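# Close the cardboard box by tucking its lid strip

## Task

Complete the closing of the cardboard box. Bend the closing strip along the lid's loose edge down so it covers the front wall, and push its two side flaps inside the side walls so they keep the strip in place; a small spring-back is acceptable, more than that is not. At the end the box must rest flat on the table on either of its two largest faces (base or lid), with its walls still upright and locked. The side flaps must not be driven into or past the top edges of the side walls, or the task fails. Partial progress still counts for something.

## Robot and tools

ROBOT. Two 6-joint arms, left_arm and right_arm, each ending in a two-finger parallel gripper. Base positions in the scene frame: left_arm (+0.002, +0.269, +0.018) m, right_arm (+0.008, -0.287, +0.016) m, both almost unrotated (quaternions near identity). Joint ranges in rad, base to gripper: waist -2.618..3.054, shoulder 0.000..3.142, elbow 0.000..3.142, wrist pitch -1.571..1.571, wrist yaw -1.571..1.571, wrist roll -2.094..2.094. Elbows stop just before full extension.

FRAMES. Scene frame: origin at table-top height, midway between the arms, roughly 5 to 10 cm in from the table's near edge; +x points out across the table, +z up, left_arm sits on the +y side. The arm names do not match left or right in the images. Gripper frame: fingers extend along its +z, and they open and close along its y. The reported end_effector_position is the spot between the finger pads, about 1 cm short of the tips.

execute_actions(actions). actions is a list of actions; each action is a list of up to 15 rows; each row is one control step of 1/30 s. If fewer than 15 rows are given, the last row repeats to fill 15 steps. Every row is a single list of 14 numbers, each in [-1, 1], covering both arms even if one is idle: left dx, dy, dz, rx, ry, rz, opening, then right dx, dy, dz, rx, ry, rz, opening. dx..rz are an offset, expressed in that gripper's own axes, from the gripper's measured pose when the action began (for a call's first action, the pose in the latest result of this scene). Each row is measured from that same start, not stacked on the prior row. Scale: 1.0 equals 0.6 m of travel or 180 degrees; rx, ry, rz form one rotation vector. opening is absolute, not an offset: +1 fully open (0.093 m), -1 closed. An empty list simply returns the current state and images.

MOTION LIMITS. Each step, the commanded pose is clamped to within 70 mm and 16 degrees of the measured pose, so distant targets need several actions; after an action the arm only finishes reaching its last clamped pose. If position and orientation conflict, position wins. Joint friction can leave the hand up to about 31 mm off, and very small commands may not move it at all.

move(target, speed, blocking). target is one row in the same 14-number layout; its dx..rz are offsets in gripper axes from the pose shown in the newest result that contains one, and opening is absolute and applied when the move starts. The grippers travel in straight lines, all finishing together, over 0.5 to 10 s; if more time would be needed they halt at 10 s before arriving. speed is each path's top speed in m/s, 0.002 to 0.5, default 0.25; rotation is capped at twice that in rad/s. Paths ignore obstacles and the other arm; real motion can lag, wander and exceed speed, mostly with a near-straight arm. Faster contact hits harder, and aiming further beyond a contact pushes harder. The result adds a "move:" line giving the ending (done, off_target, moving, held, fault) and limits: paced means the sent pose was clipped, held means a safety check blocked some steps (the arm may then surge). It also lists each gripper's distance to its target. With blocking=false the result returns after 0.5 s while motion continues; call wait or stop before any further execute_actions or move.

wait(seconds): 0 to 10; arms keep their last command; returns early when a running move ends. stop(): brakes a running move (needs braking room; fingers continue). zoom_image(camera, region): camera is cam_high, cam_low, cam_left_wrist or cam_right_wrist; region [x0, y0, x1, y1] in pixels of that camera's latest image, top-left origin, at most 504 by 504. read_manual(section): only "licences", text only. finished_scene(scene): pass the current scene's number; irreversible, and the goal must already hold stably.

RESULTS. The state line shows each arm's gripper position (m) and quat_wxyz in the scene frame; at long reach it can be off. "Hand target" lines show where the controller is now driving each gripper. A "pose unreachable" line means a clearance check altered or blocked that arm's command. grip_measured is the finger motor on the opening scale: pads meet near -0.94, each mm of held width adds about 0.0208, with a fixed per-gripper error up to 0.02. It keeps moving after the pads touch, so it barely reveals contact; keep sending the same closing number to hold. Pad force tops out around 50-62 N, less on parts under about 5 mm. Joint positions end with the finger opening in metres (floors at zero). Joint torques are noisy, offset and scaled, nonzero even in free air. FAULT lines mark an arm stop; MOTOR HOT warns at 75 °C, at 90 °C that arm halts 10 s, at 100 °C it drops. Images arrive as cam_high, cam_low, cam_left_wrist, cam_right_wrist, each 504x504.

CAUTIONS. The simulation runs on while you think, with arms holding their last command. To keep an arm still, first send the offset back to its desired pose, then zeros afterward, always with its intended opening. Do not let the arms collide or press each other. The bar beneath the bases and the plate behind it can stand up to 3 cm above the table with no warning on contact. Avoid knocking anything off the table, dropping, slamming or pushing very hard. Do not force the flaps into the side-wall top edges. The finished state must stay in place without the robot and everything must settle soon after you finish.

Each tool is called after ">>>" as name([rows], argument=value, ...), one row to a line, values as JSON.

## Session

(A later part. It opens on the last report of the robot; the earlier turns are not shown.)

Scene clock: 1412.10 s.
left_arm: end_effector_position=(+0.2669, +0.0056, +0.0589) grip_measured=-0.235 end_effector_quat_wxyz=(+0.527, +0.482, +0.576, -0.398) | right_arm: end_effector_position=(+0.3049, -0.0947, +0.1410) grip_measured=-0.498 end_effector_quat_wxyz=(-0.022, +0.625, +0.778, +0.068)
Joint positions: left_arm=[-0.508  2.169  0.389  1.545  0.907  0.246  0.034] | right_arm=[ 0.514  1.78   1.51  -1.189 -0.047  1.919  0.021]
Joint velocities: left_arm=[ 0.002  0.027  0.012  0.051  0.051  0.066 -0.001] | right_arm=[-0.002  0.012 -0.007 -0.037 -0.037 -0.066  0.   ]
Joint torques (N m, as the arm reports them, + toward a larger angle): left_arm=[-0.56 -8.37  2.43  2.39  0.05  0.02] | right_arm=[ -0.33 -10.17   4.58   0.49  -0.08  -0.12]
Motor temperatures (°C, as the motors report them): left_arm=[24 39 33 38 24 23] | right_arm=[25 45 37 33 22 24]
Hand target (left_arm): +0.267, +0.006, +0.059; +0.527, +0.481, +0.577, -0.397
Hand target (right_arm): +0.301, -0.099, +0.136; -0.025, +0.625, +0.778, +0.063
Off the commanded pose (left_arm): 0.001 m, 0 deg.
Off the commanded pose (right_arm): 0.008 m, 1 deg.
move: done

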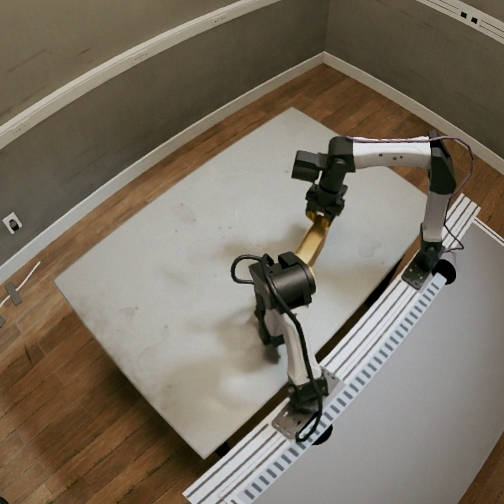

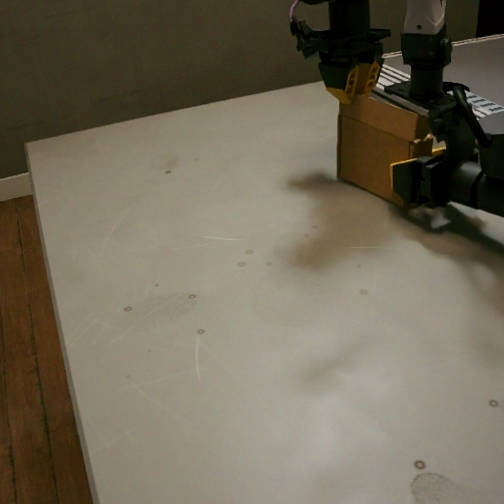

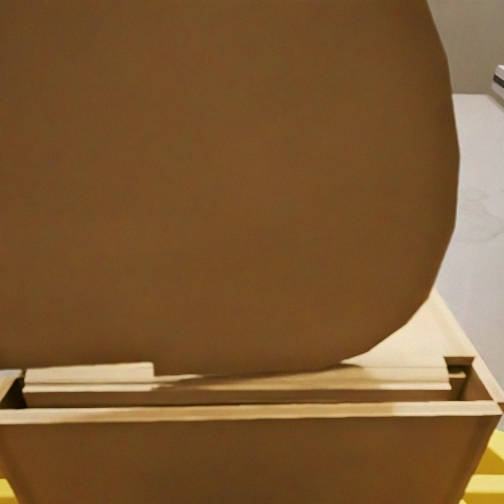

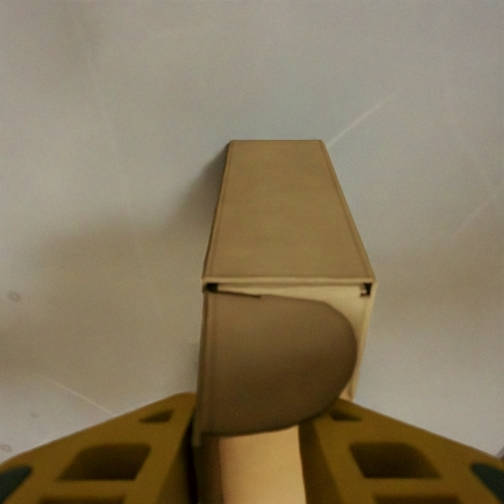

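>>> move(target=[0,0,0,0,0,0,-0.25, -0.016,-0.008,0.01,0,0,0,-0.55], speed=0.01)

>>> zoom_image(camera="cam_right_wrist", region=[170, 250, 410, 490])

Scene clock: 1421.27 s.
left_arm: end_effector_position=(+0.2666, +0.0055, +0.0590) grip_measured=-0.235 end_effector_quat_wxyz=(+0.526, +0.482, +0.575, -0.399) | right_arm: end_effector_position=(+0.3062, -0.0986, +0.1406) grip_measured=-0.548 end_effector_quat_wxyz=(-0.019, +0.623, +0.778, +0.075)
Joint positions: left_arm=[-0.508  2.169  0.389  1.545  0.909  0.246  0.034] | right_arm=[ 0.503  1.762  1.486 -1.167 -0.047  1.905  0.019]
Joint velocities: left_arm=[ 0.002 -0.007  0.002 -0.022 -0.007  0.037 -0.001] | right_arm=[-0.002 -0.002 -0.007 -0.037 -0.022 -0.066  0.001]
Joint torques (N m, as the arm reports them, + toward a larger angle): left_arm=[-0.78 -8.24  2.49  2.38  0.06  0.05] | right_arm=[-0.31 -9.7   4.29  0.58 -0.16 -0.14]
Motor temperatures (°C, as the motors report them): left_arm=[24 40 33 38 24 23] | right_arm=[25 45 36 32 22 24]
Hand target (left_arm): +0.267, +0.006, +0.059; +0.527, +0.482, +0.576, -0.399
Hand target (right_arm): +0.303, -0.104, +0.134; -0.022, +0.624, +0.778, +0.067
Off the commanded pose (left_arm): 0.000 m, 0 deg.
Off the commanded pose (right_arm): 0.010 m, 1 deg.
move: done

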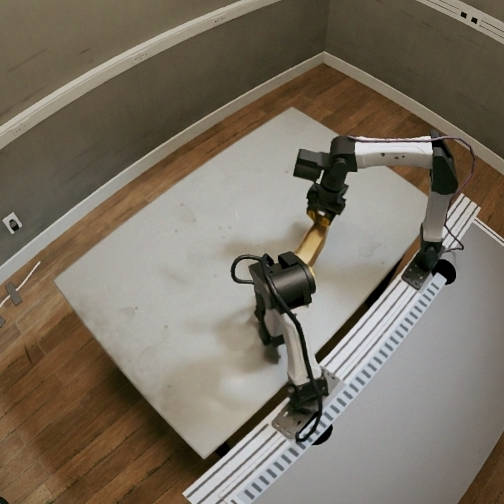

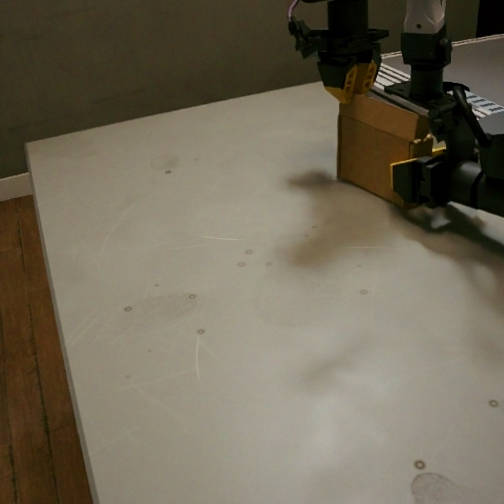

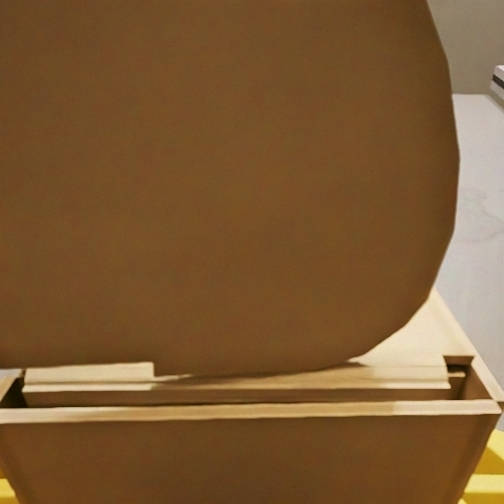

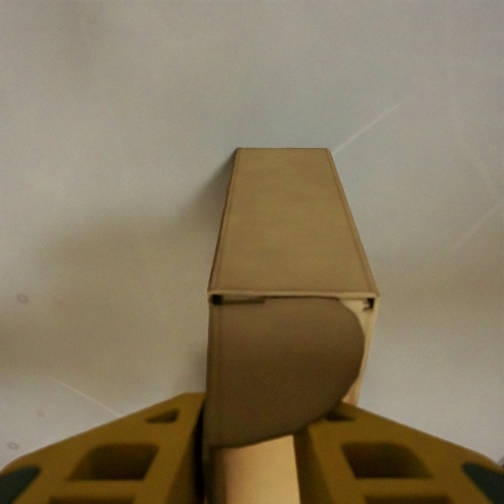

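Region (170, 250, 410, 490) of cam_right_wrist's 504x504 image, scaled by 2.100, with more detail than that image has.

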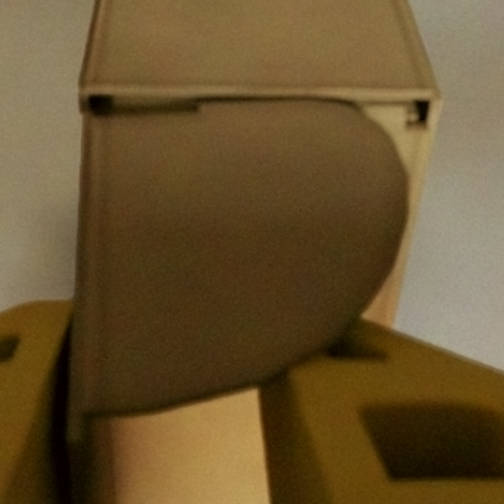

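Aligned with the slot. Close gripper to push.

>>> execute_actions([
  [[0,0,0,0,0,0,-0.25,0,0,0,0,0,0,-0.62]],
  [[0,0,0,0,0,0,-0.25,0,0,0,0,0,0,-0.7]],
  [[0,0,0,0,0,0,-0.25,0,0,0,0,0,0,-0.7]],
])

>>> zoom_image(camera="cam_right_wrist", region=[170, 250, 410, 490])

Scene clock: 1432.47 s.
left_arm: end_effector_position=(+0.2662, +0.0054, +0.0590) grip_measured=-0.235 end_effector_quat_wxyz=(+0.526, +0.483, +0.575, -0.400) | right_arm: end_effector_position=(+0.3080, -0.0979, +0.1408) grip_measured=-0.698 end_effector_quat_wxyz=(-0.016, +0.623, +0.778, +0.078)
Joint positions: left_arm=[-0.508  2.169  0.389  1.545  0.912  0.246  0.034] | right_arm=[ 0.503  1.762  1.486 -1.159 -0.044  1.904  0.012]
Joint velocities: left_arm=[ 0.017  0.017  0.002 -0.022 -0.007 -0.007  0.   ] | right_arm=[-0.012 -0.007 -0.007  0.007  0.022 -0.022 -0.001]
Joint torques (N m, as the arm reports them, + toward a larger angle): left_arm=[-0.73 -8.25  2.39  2.43  0.09  0.05] | right_arm=[ 0.27 -9.19  6.37  0.45 -0.08 -0.08]
Motor temperatures (°C, as the motors report them): left_arm=[24 40 33 38 24 23] | right_arm=[25 44 36 32 22 24]
Hand target (left_arm): +0.266, +0.005, +0.059; +0.526, +0.483, +0.575, -0.400
Hand target (right_arm): +0.308, -0.098, +0.141; -0.016, +0.623, +0.778, +0.078
Off the commanded pose (left_arm): 0.000 m, 0 deg.
Off the commanded pose (right_arm): 0.000 m, 0 deg.

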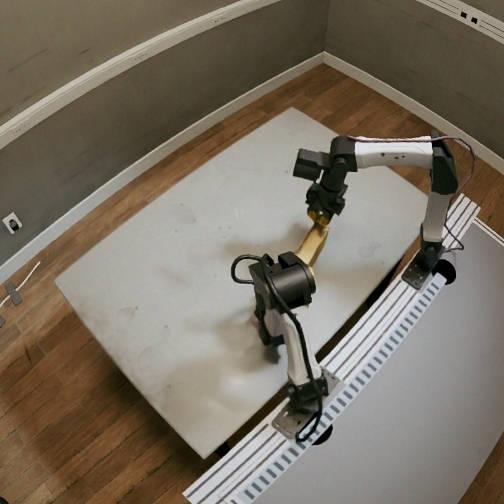

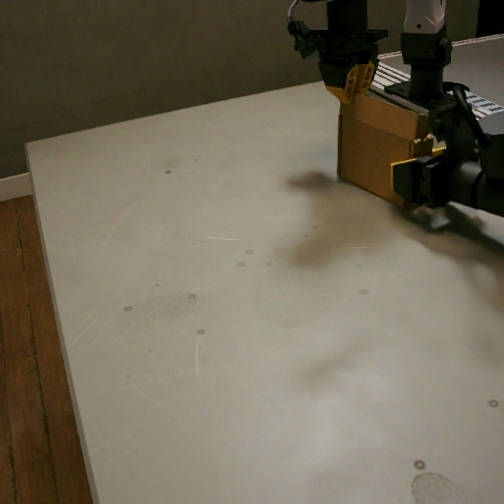

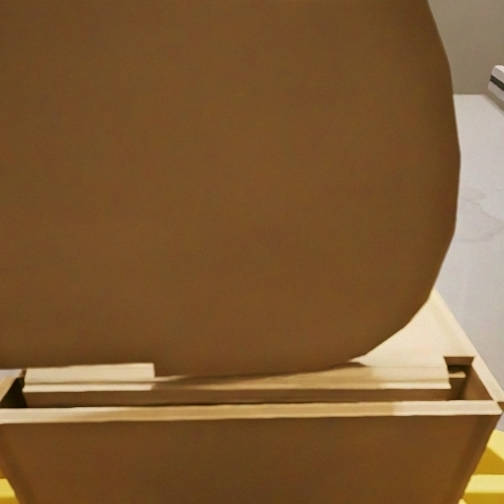

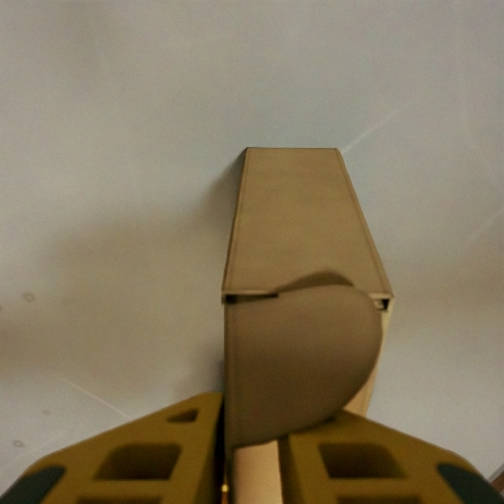

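Region (170, 250, 410, 490) of cam_right_wrist's 504x504 image, scaled by 2.100, with more detail than that image has.

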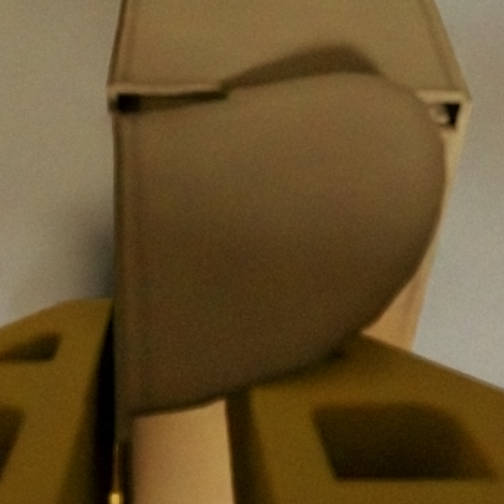

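>>> execute_actions([
  [[0,0,0,0,0,0,-0.25,0,0,0,0,0,0,-0.57]],
  [[0,0,0,0,0,0,-0.25,0,0,0,0,0,0,-0.57]],
])

>>> move(target=[0,0,0,0,0,0,-0.25, 0,-0.02,0.008,0,0,0,-0.57], speed=0.01)

>>> zoom_image(camera="cam_right_wrist", region=[170, 250, 410, 490])

Scene clock: 1449.67 s.
left_arm: end_effector_position=(+0.2662, +0.0054, +0.0590) grip_measured=-0.235 end_effector_quat_wxyz=(+0.526, +0.483, +0.575, -0.400) | right_arm: end_effector_position=(+0.3080, -0.0979, +0.1408) grip_measured=-0.572 end_effector_quat_wxyz=(-0.016, +0.623, +0.778, +0.078)
Joint positions: left_arm=[-0.508  2.169  0.389  1.545  0.912  0.246  0.034] | right_arm=[ 0.503  1.762  1.486 -1.159 -0.044  1.904  0.018]
Joint velocities: left_arm=[-0.012  0.002  0.007  0.022  0.007  0.037 -0.001] | right_arm=[ 0.012  0.002  0.002 -0.022 -0.022 -0.007  0.   ]
Joint torques (N m, as the arm reports them, + toward a larger angle): left_arm=[-0.57 -8.37  2.39  2.43  0.1   0.02] | right_arm=[ 0.29 -9.35  6.5   0.46 -0.1  -0.1 ]
Motor temperatures (°C, as the motors report them): left_arm=[24 40 32 38 24 23] | right_arm=[25 44 37 31 22 24]
Hand target (left_arm): +0.266, +0.005, +0.059; +0.526, +0.483, +0.575, -0.400
Hand target (right_arm): +0.308, -0.098, +0.141; -0.016, +0.623, +0.778, +0.078
Off the commanded pose (left_arm): 0.000 m, 0 deg.
Off the commanded pose (right_arm): 0.000 m, 0 deg.

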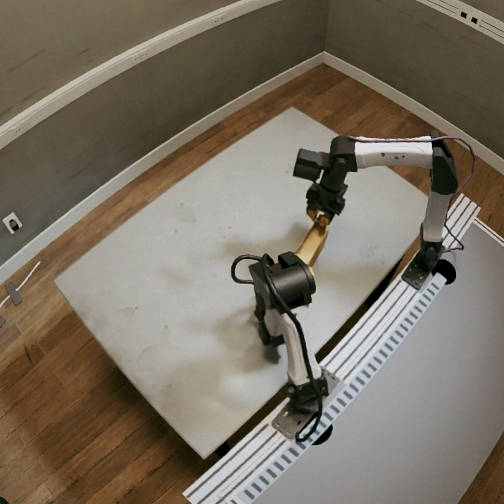

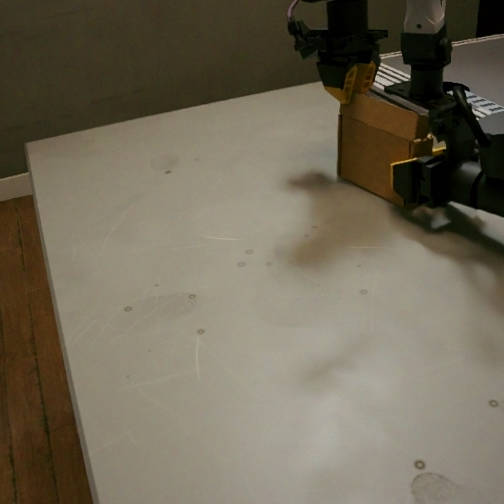

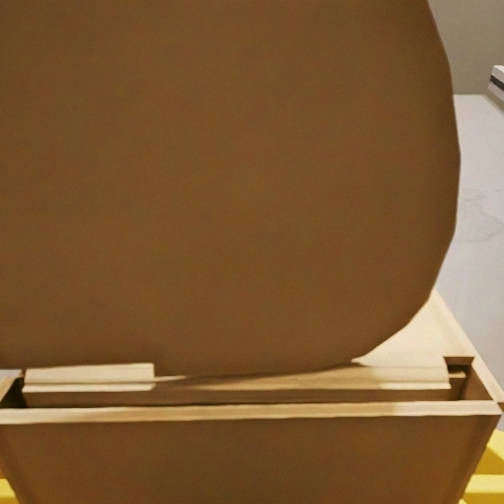

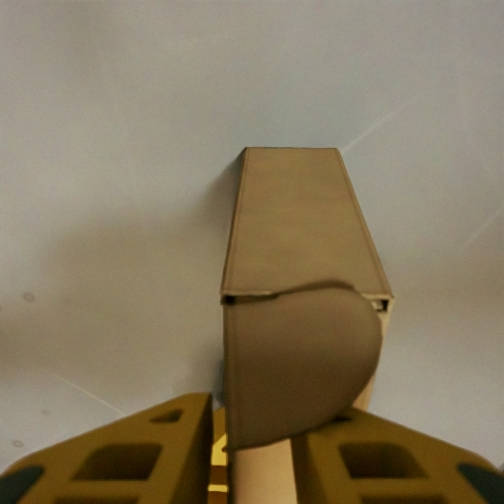

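Scene clock: 1451.17 s.
left_arm: end_effector_position=(+0.2662, +0.0054, +0.0590) grip_measured=-0.235 end_effector_quat_wxyz=(+0.526, +0.483, +0.575, -0.400) | right_arm: end_effector_position=(+0.3050, -0.0999, +0.1420) grip_measured=-0.572 end_effector_quat_wxyz=(-0.013, +0.625, +0.776, +0.088)
Joint positions: left_arm=[-0.508  2.169  0.389  1.545  0.912  0.246  0.034] | right_arm=[ 0.503  1.729  1.449 -1.135 -0.044  1.909  0.018]
Joint velocities: left_arm=[ 0.017  0.002 -0.012 -0.051 -0.081 -0.051  0.   ] | right_arm=[ 0.002 -0.002 -0.017 -0.022  0.022 -0.066  0.   ]
Joint torques (N m, as the arm reports them, + toward a larger angle): left_arm=[-0.61 -8.36  2.31  2.42  0.08  0.05] | right_arm=[ 1.25 -9.52  4.47  0.56 -0.04  0.02]
Motor temperatures (°C, as the motors report them): left_arm=[24 40 32 38 24 23] | right_arm=[25 44 37 31 22 24]
Hand target (left_arm): +0.266, +0.005, +0.059; +0.526, +0.483, +0.575, -0.400
Hand target (right_arm): +0.297, -0.100, +0.135; -0.016, +0.623, +0.778, +0.078
Off the commanded pose (left_arm): 0.000 m, 0 deg.
Off the commanded pose (right_arm): 0.011 m, 1 deg.
move: off_target (right_arm)

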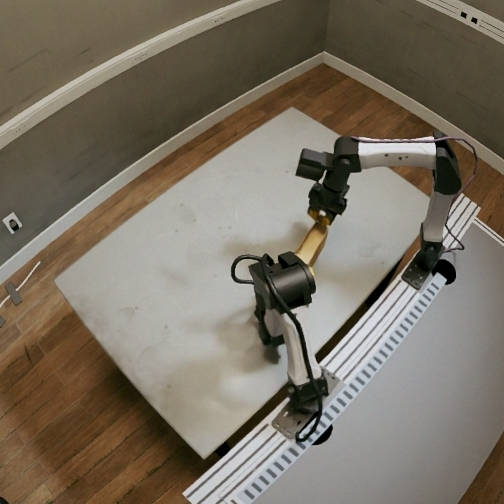

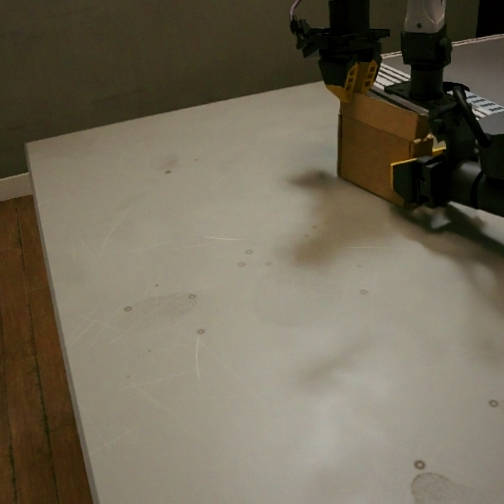

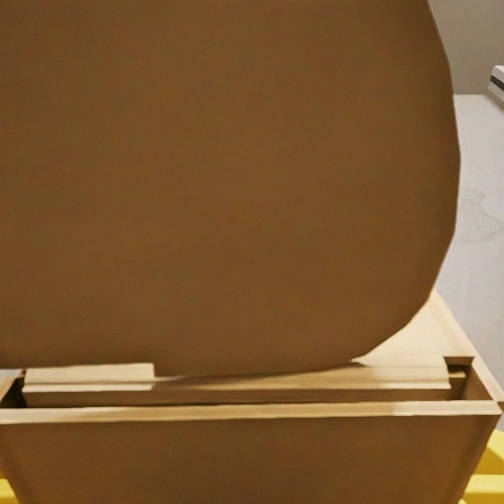

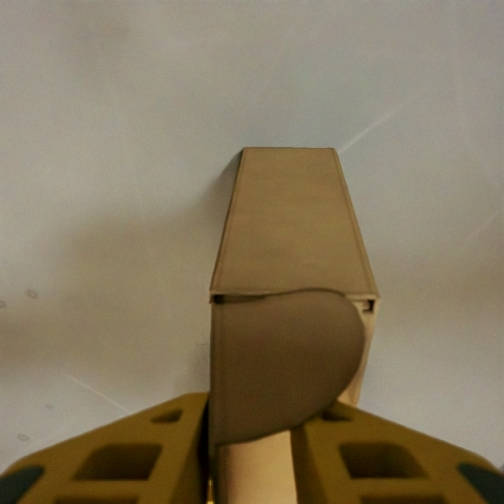

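Region (170, 250, 410, 490) of cam_right_wrist's 504x504 image, scaled by 2.100, with more detail than that image has.

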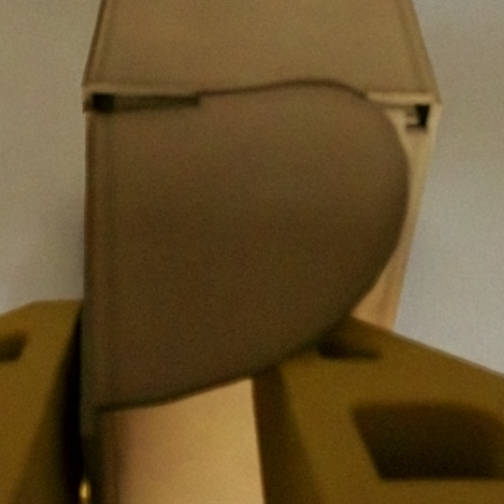

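>>> execute_actions([
  [[0,0,0,0,0,0,-0.25,0,-0.015,0.011,0,0,0,-0.53]],
  [[0,0,0,0,0,0,-0.25,0,-0.015,0.011,0,0,0,-0.5]],
])

>>> zoom_image(camera="cam_right_wrist", region=[170, 250, 410, 490])

Scene clock: 1456.97 s.
left_arm: end_effector_position=(+0.2657, +0.0053, +0.0591) grip_measured=-0.235 end_effector_quat_wxyz=(+0.525, +0.484, +0.574, -0.401) | right_arm: end_effector_position=(+0.3032, -0.1009, +0.1402) grip_measured=-0.502 end_effector_quat_wxyz=(-0.008, +0.626, +0.773, +0.104)
Joint positions: left_arm=[-0.508  2.169  0.389  1.545  0.915  0.246  0.034] | right_arm=[ 0.503  1.692  1.393 -1.082 -0.044  1.915  0.021]
Joint velocities: left_arm=[-0.012  0.012 -0.007  0.007  0.037  0.007  0.001] | right_arm=[-0.002 -0.007 -0.002  0.007 -0.095  0.066  0.001]
Joint torques (N m, as the arm reports them, + toward a larger angle): left_arm=[-0.64 -8.35  2.44  2.41  0.06  0.02] | right_arm=[ 1.05 -9.15  4.5   0.64 -0.06 -0.01]
Motor temperatures (°C, as the motors report them): left_arm=[24 40 32 38 24 23] | right_arm=[25 44 37 31 22 24]
Hand target (left_arm): +0.266, +0.005, +0.059; +0.526, +0.483, +0.574, -0.401
Hand target (right_arm): +0.296, -0.101, +0.134; -0.010, +0.625, +0.775, +0.096
Off the commanded pose (left_arm): 0.000 m, 0 deg.
Off the commanded pose (right_arm): 0.010 m, 1 deg.

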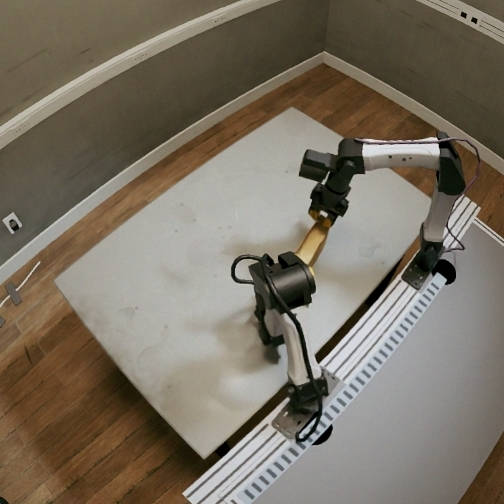

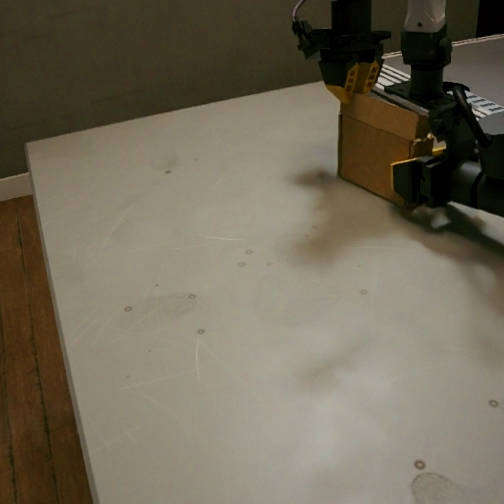

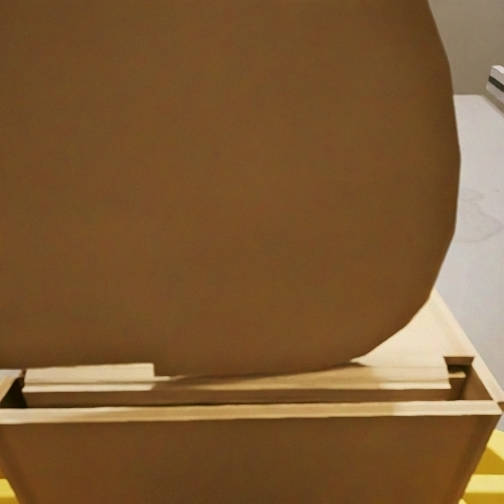

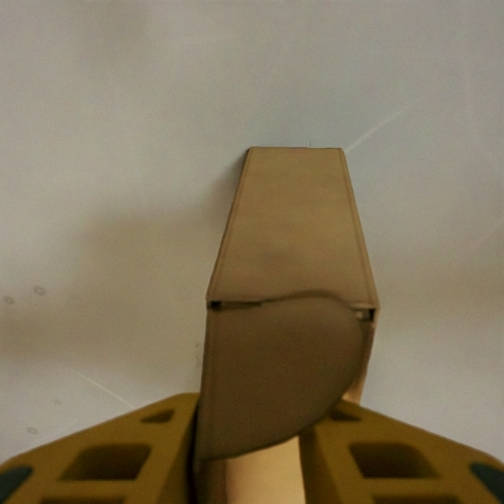

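Region (170, 250, 410, 490) of cam_right_wrist's 504x504 image, scaled by 2.100, with more detail than that image has.

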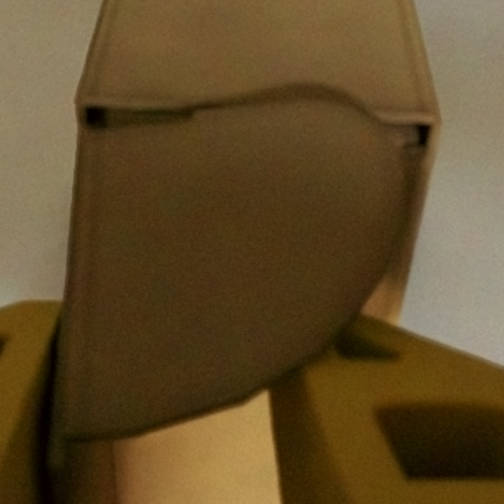

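>>> execute_actions([
  [[0,0,0,0,0,0,-0.25,0,-0.008,0.006,0,0,0,-0.46]],
  [[0,0,0,0,0,0,-0.25,0,-0.008,0.006,0,0,0,-0.42]],
  [[0,0,0,0,0,0,-0.25,0,-0.008,0.006,0,0,0,-0.38]],
])

>>> zoom_image(camera="cam_right_wrist", region=[170, 250, 410, 490])

Scene clock: 1465.97 s.
left_arm: end_effector_position=(+0.2661, +0.0054, +0.0591) grip_measured=-0.235 end_effector_quat_wxyz=(+0.526, +0.483, +0.574, -0.400) | right_arm: end_effector_position=(+0.3070, -0.0986, +0.1411) grip_measured=-0.382 end_effector_quat_wxyz=(-0.004, +0.625, +0.772, +0.113)
Joint positions: left_arm=[-0.508  2.169  0.389  1.545  0.912  0.246  0.034] | right_arm=[ 0.503  1.692  1.393 -1.064 -0.044  1.915  0.027]
Joint velocities: left_arm=[ 0.012  0.002  0.002 -0.022 -0.037  0.022  0.   ] | right_arm=[ 0.007 -0.002 -0.002  0.066  0.022 -0.066 -0.   ]
Joint torques (N m, as the arm reports them, + toward a larger angle): left_arm=[-0.74 -8.29  2.4   2.39  0.14  0.06] | right_arm=[ 0.84 -9.77  4.61  0.72 -0.07 -0.09]
Motor temperatures (°C, as the motors report them): left_arm=[24 41 32 38 24 23] | right_arm=[25 44 36 31 22 24]
Hand target (left_arm): +0.266, +0.005, +0.059; +0.526, +0.483, +0.574, -0.401
Hand target (right_arm): +0.302, -0.100, +0.137; -0.006, +0.625, +0.773, +0.110
Off the commanded pose (left_arm): 0.000 m, 0 deg.
Off the commanded pose (right_arm): 0.007 m, 0 deg.

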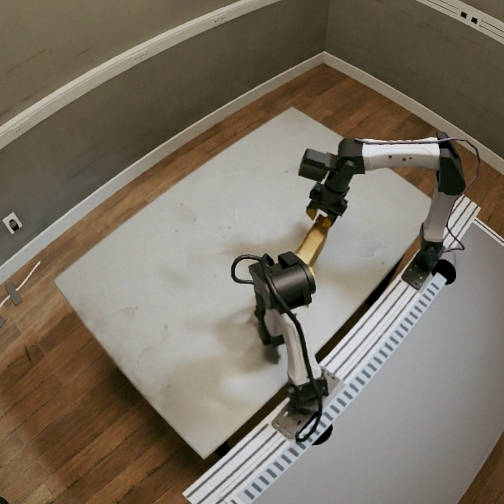

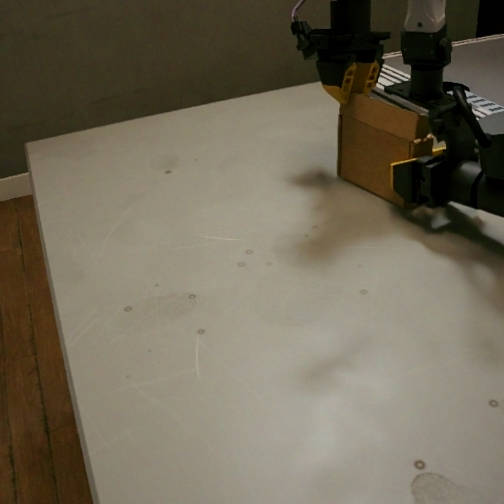

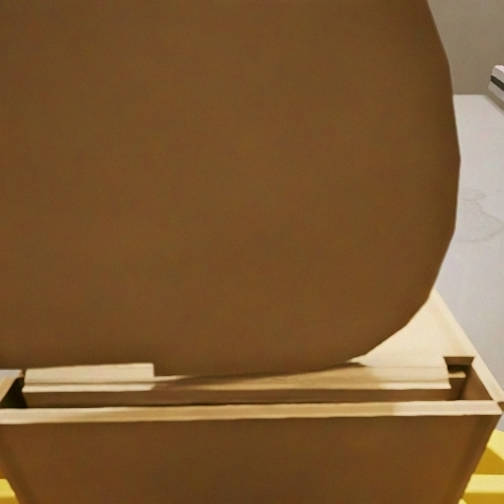

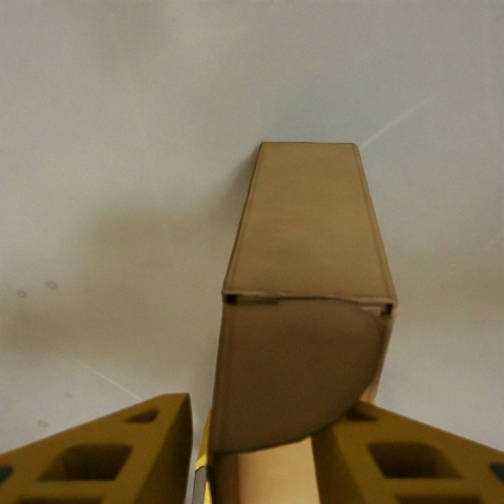

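Region (170, 250, 410, 490) of cam_right_wrist's 504x504 image, scaled by 2.100, with more detail than that image has.

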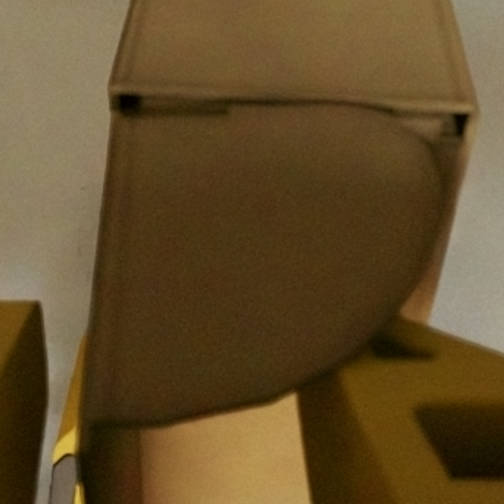

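>>> move(target=[0,0,0,0,0,0,-0.25, -0.03,-0.004,0.0,0.03,0,0,-0.45], speed=0.015)

Scene clock: 1483.07 s.
left_arm: end_effector_position=(+0.2665, +0.0055, +0.0590) grip_measured=-0.235 end_effector_quat_wxyz=(+0.526, +0.483, +0.575, -0.399) | right_arm: end_effector_position=(+0.3077, -0.1158, +0.1386) grip_measured=-0.448 end_effector_quat_wxyz=(-0.025, +0.623, +0.777, +0.082)
Joint positions: left_arm=[-0.508  2.169  0.389  1.545  0.91   0.246  0.034] | right_arm=[ 0.446  1.727  1.437 -1.148 -0.071  1.851  0.024]
Joint velocities: left_arm=[ 0.002  0.002 -0.012 -0.007 -0.022 -0.051 -0.001] | right_arm=[-0.002  0.002  0.007  0.022 -0.037 -0.007 -0.   ]
Joint torques (N m, as the arm reports them, + toward a larger angle): left_arm=[-0.77 -8.29  2.39  2.39  0.13  0.05] | right_arm=[-0.49 -7.33  7.57  0.29 -0.2  -0.16]
Motor temperatures (°C, as the motors report them): left_arm=[24 41 32 38 24 23] | right_arm=[25 44 37 31 22 24]
Hand target (left_arm): +0.266, +0.005, +0.059; +0.526, +0.483, +0.575, -0.400
Hand target (right_arm): +0.309, -0.117, +0.137; -0.032, +0.624, +0.777, +0.075
Off the commanded pose (left_arm): 0.000 m, 0 deg.
Off the commanded pose (right_arm): 0.001 m, 1 deg.
move: done

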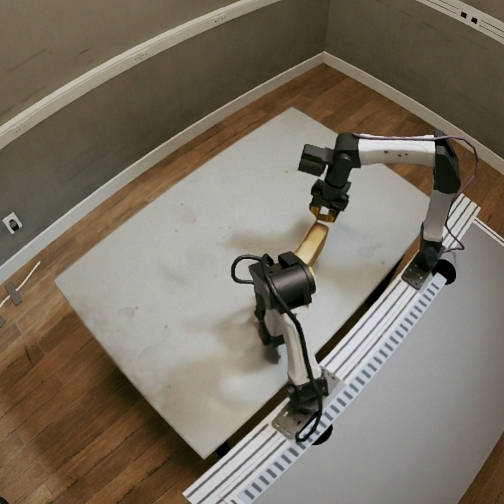

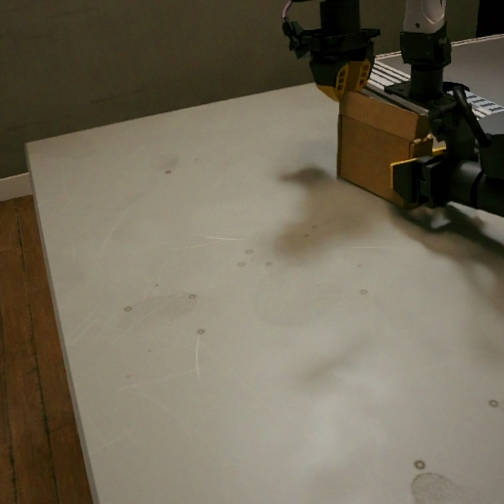

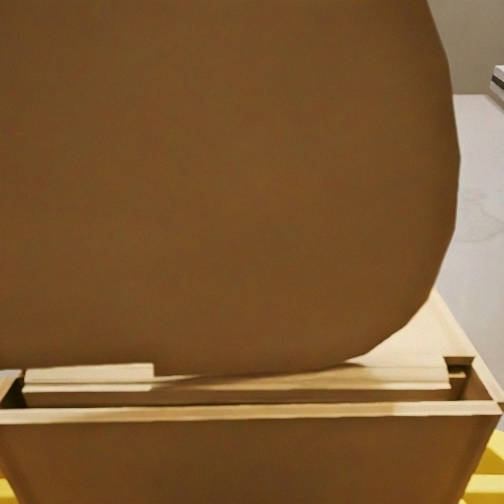

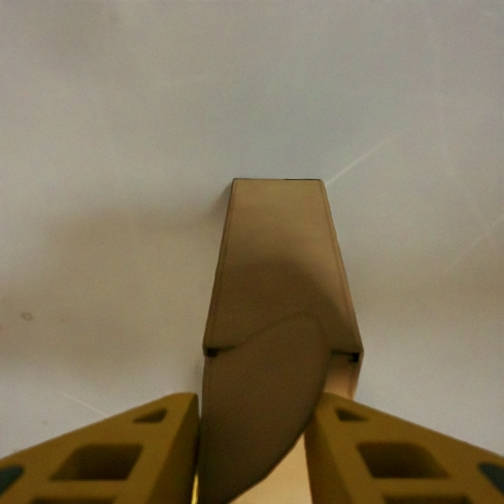

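>>> move(target=[0,0,0,0,0,0,-0.25, 0.11,0,0.012,0,0,0,-0.4], speed=0.03)

Scene clock: 1489.00 s.
left_arm: end_effector_position=(+0.2654, +0.0052, +0.0592) grip_measured=-0.235 end_effector_quat_wxyz=(+0.525, +0.484, +0.573, -0.402) | right_arm: end_effector_position=(+0.2917, -0.0563, +0.1425) grip_measured=-0.402 end_effector_quat_wxyz=(-0.029, +0.625, +0.775, +0.087)
Joint positions: left_arm=[-0.508  2.169  0.389  1.545  0.917  0.246  0.034] | right_arm=[ 0.618  1.791  1.518 -1.146 -0.056  2.028  0.026]
Joint velocities: left_arm=[-0.022 -0.027 -0.017  0.051  0.037  0.007 -0.   ] | right_arm=[-0.007 -0.007  0.002 -0.007 -0.007 -0.037  0.   ]
Joint torques (N m, as the arm reports them, + toward a larger angle): left_arm=[-0.73 -8.37  2.4   2.38  0.01  0.04] | right_arm=[ 1.49 -7.99  7.78  0.41 -0.06  0.03]
Motor temperatures (°C, as the motors report them): left_arm=[24 41 32 38 24 23] | right_arm=[25 43 38 31 22 24]
Hand target (left_arm): +0.266, +0.005, +0.059; +0.526, +0.483, +0.575, -0.399
Hand target (right_arm): +0.292, -0.050, +0.141; -0.027, +0.623, +0.777, +0.085
Off the commanded pose (left_arm): 0.001 m, 0 deg.
Off the commanded pose (right_arm): 0.006 m, 1 deg.
move: done

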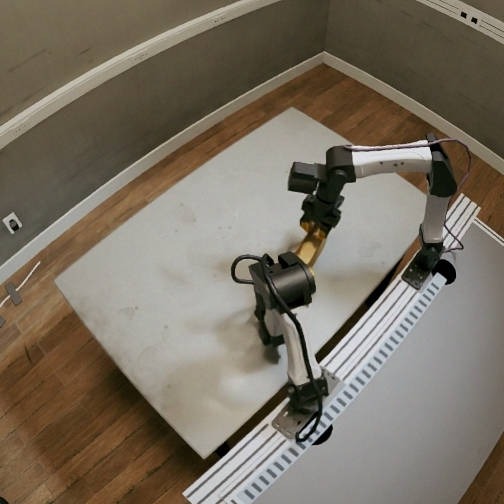

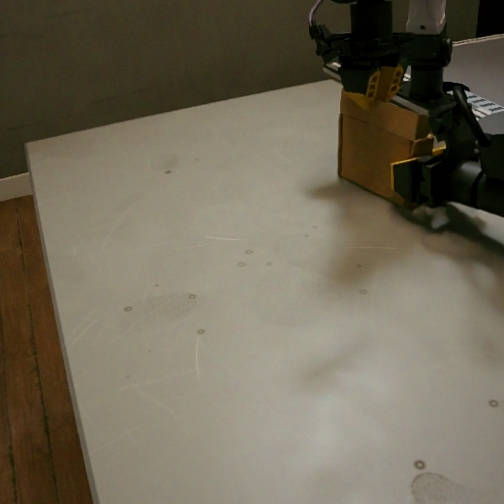

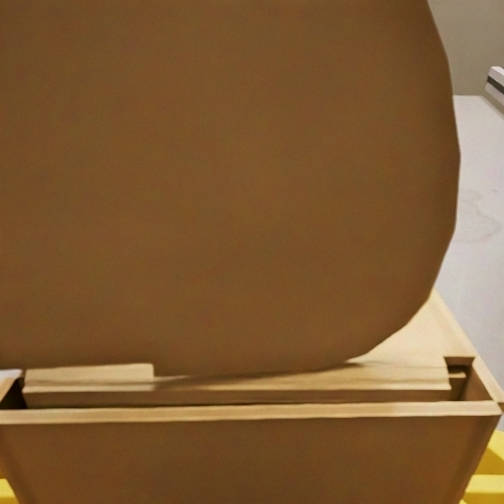

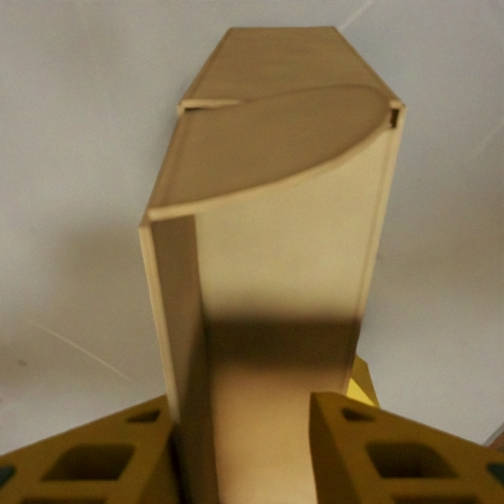

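Possibly caught by preload; open to release.

>>> execute_actions([
  [[0,0,0,0,0,0,-0.25,0,0,0,0,0,0,-0.1]],
  [[0,0,0,0,0,0,-0.25,0,0,0,0,0,0,-0.1]],
  [[0,0,0,0,0,0,-0.25,0,0,0,0,0,0,-0.33]],
  [[0,0,0,0,0,0,-0.25,0,0,0,0,0,0,-0.33]],
])

Scene clock: 1494.70 s.
left_arm: end_effector_position=(+0.2654, +0.0052, +0.0592) grip_measured=-0.235 end_effector_quat_wxyz=(+0.525, +0.484, +0.573, -0.402) | right_arm: end_effector_position=(+0.2917, -0.0563, +0.1425) grip_measured=-0.328 end_effector_quat_wxyz=(-0.029, +0.626, +0.774, +0.087)
Joint positions: left_arm=[-0.508  2.169  0.389  1.545  0.917  0.246  0.034] | right_arm=[ 0.618  1.791  1.518 -1.146 -0.056  2.031  0.029]
Joint velocities: left_arm=[ 0.002  0.002 -0.007 -0.037 -0.007 -0.125  0.001] | right_arm=[-0.002 -0.012 -0.002 -0.037 -0.007 -0.066 -0.001]
Joint torques (N m, as the arm reports them, + toward a larger angle): left_arm=[-0.68 -8.22  2.25  2.38  0.06  0.03] | right_arm=[ 0.38 -9.51  6.36  0.47 -0.1  -0.1 ]
Motor temperatures (°C, as the motors report them): left_arm=[24 41 32 38 24 23] | right_arm=[25 43 38 30 22 24]
Hand target (left_arm): +0.265, +0.005, +0.059; +0.525, +0.484, +0.573, -0.402
Hand target (right_arm): +0.292, -0.056, +0.143; -0.029, +0.626, +0.774, +0.087
Off the commanded pose (left_arm): 0.000 m, 0 deg.
Off the commanded pose (right_arm): 0.000 m, 0 deg.

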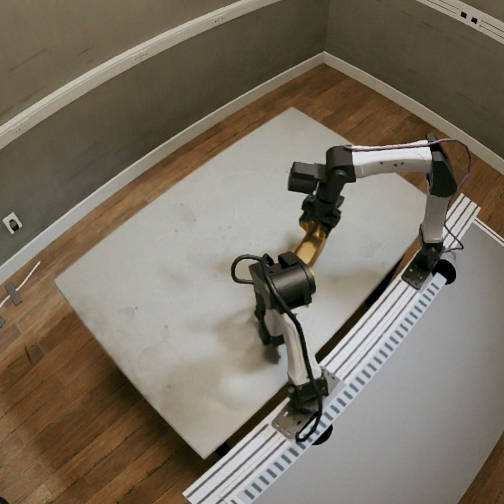

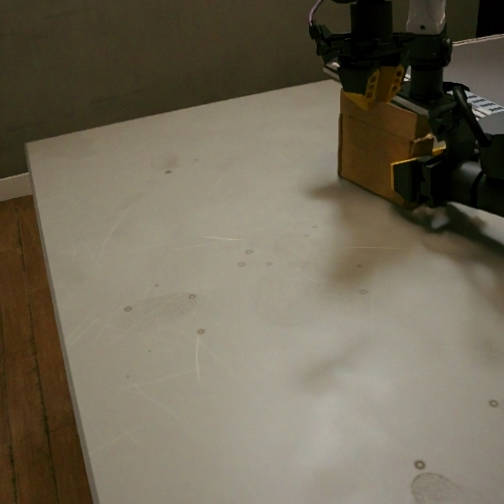

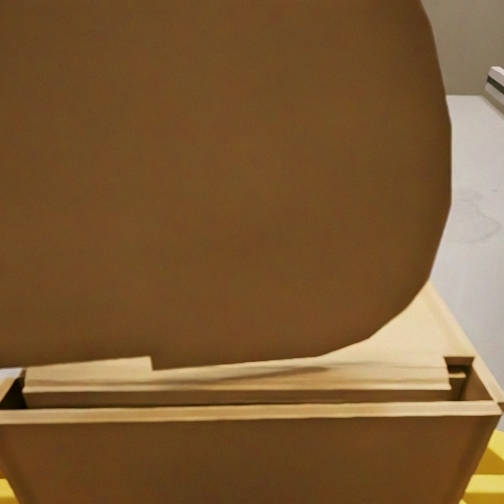

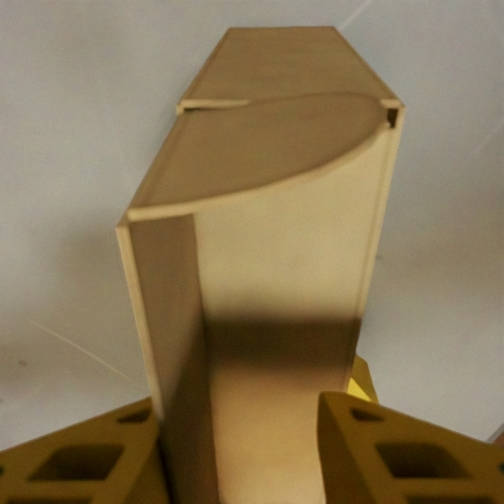

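>>> move(target=[0,0,0,0,0,0,-0.25, 0.115,0,0.02,0,0,0,-0.4], speed=0.03)

Scene clock: 1515.97 s.
left_arm: end_effector_position=(+0.2645, +0.0050, +0.0594) grip_measured=-0.235 end_effector_quat_wxyz=(+0.524, +0.485, +0.572, -0.404) | right_arm: end_effector_position=(+0.2813, +0.0054, +0.1435) grip_measured=-0.398 end_effector_quat_wxyz=(-0.034, +0.600, +0.793, +0.097)
Joint positions: left_arm=[-0.508  2.169  0.389  1.545  0.922  0.246  0.034] | right_arm=[ 0.756  1.908  1.66  -1.149 -0.053  2.105  0.026]
Joint velocities: left_arm=[ 0.002  0.002 -0.012 -0.022 -0.022  0.139 -0.001] | right_arm=[ 0.002 -0.007 -0.007 -0.007 -0.051 -0.037 -0.001]
Joint torques (N m, as the arm reports them, + toward a larger angle): left_arm=[-0.74 -8.41  2.37  2.39  0.04  0.05] | right_arm=[ 1.52 -9.12  7.78  0.4  -0.19 -0.02]
Motor temperatures (°C, as the motors report them): left_arm=[24 41 31 39 24 23] | right_arm=[25 43 39 30 22 24]
Hand target (left_arm): +0.265, +0.005, +0.059; +0.525, +0.484, +0.573, -0.402
Hand target (right_arm): +0.276, +0.012, +0.141; -0.043, +0.597, +0.796, +0.091
Off the commanded pose (left_arm): 0.001 m, 0 deg.
Off the commanded pose (right_arm): 0.008 m, 4 deg.
joint sent to its limit (right arm) — the command would take joint 6 (wrist roll) past its upper limit, so that joint was sent only as far as its limit.
move: off_target (right_arm)

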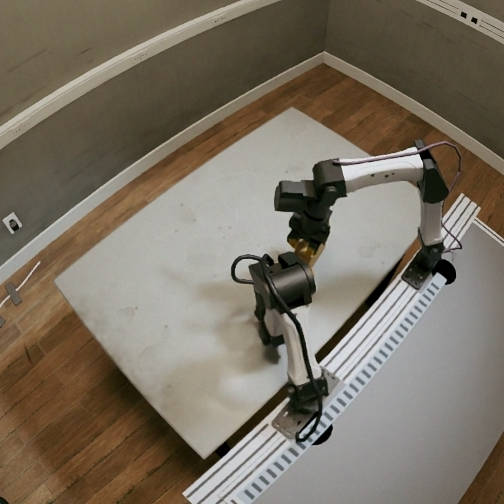

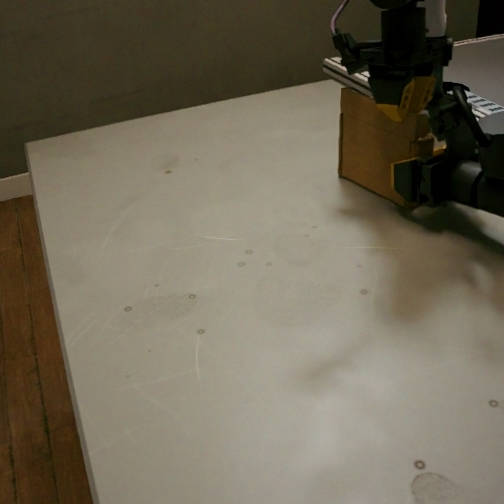

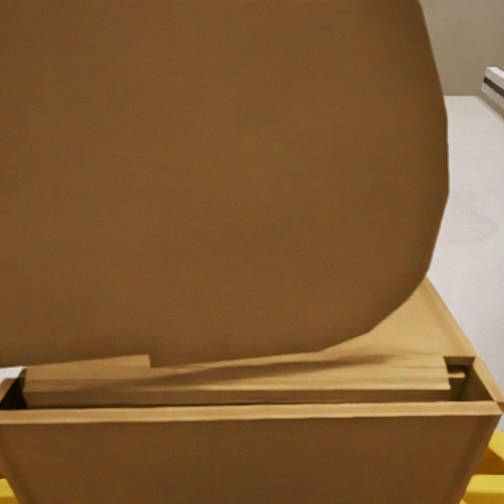

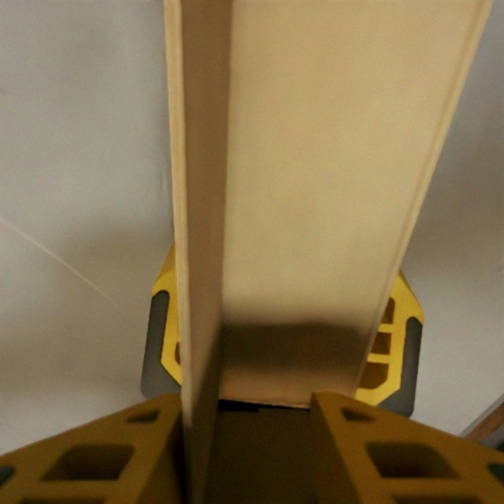

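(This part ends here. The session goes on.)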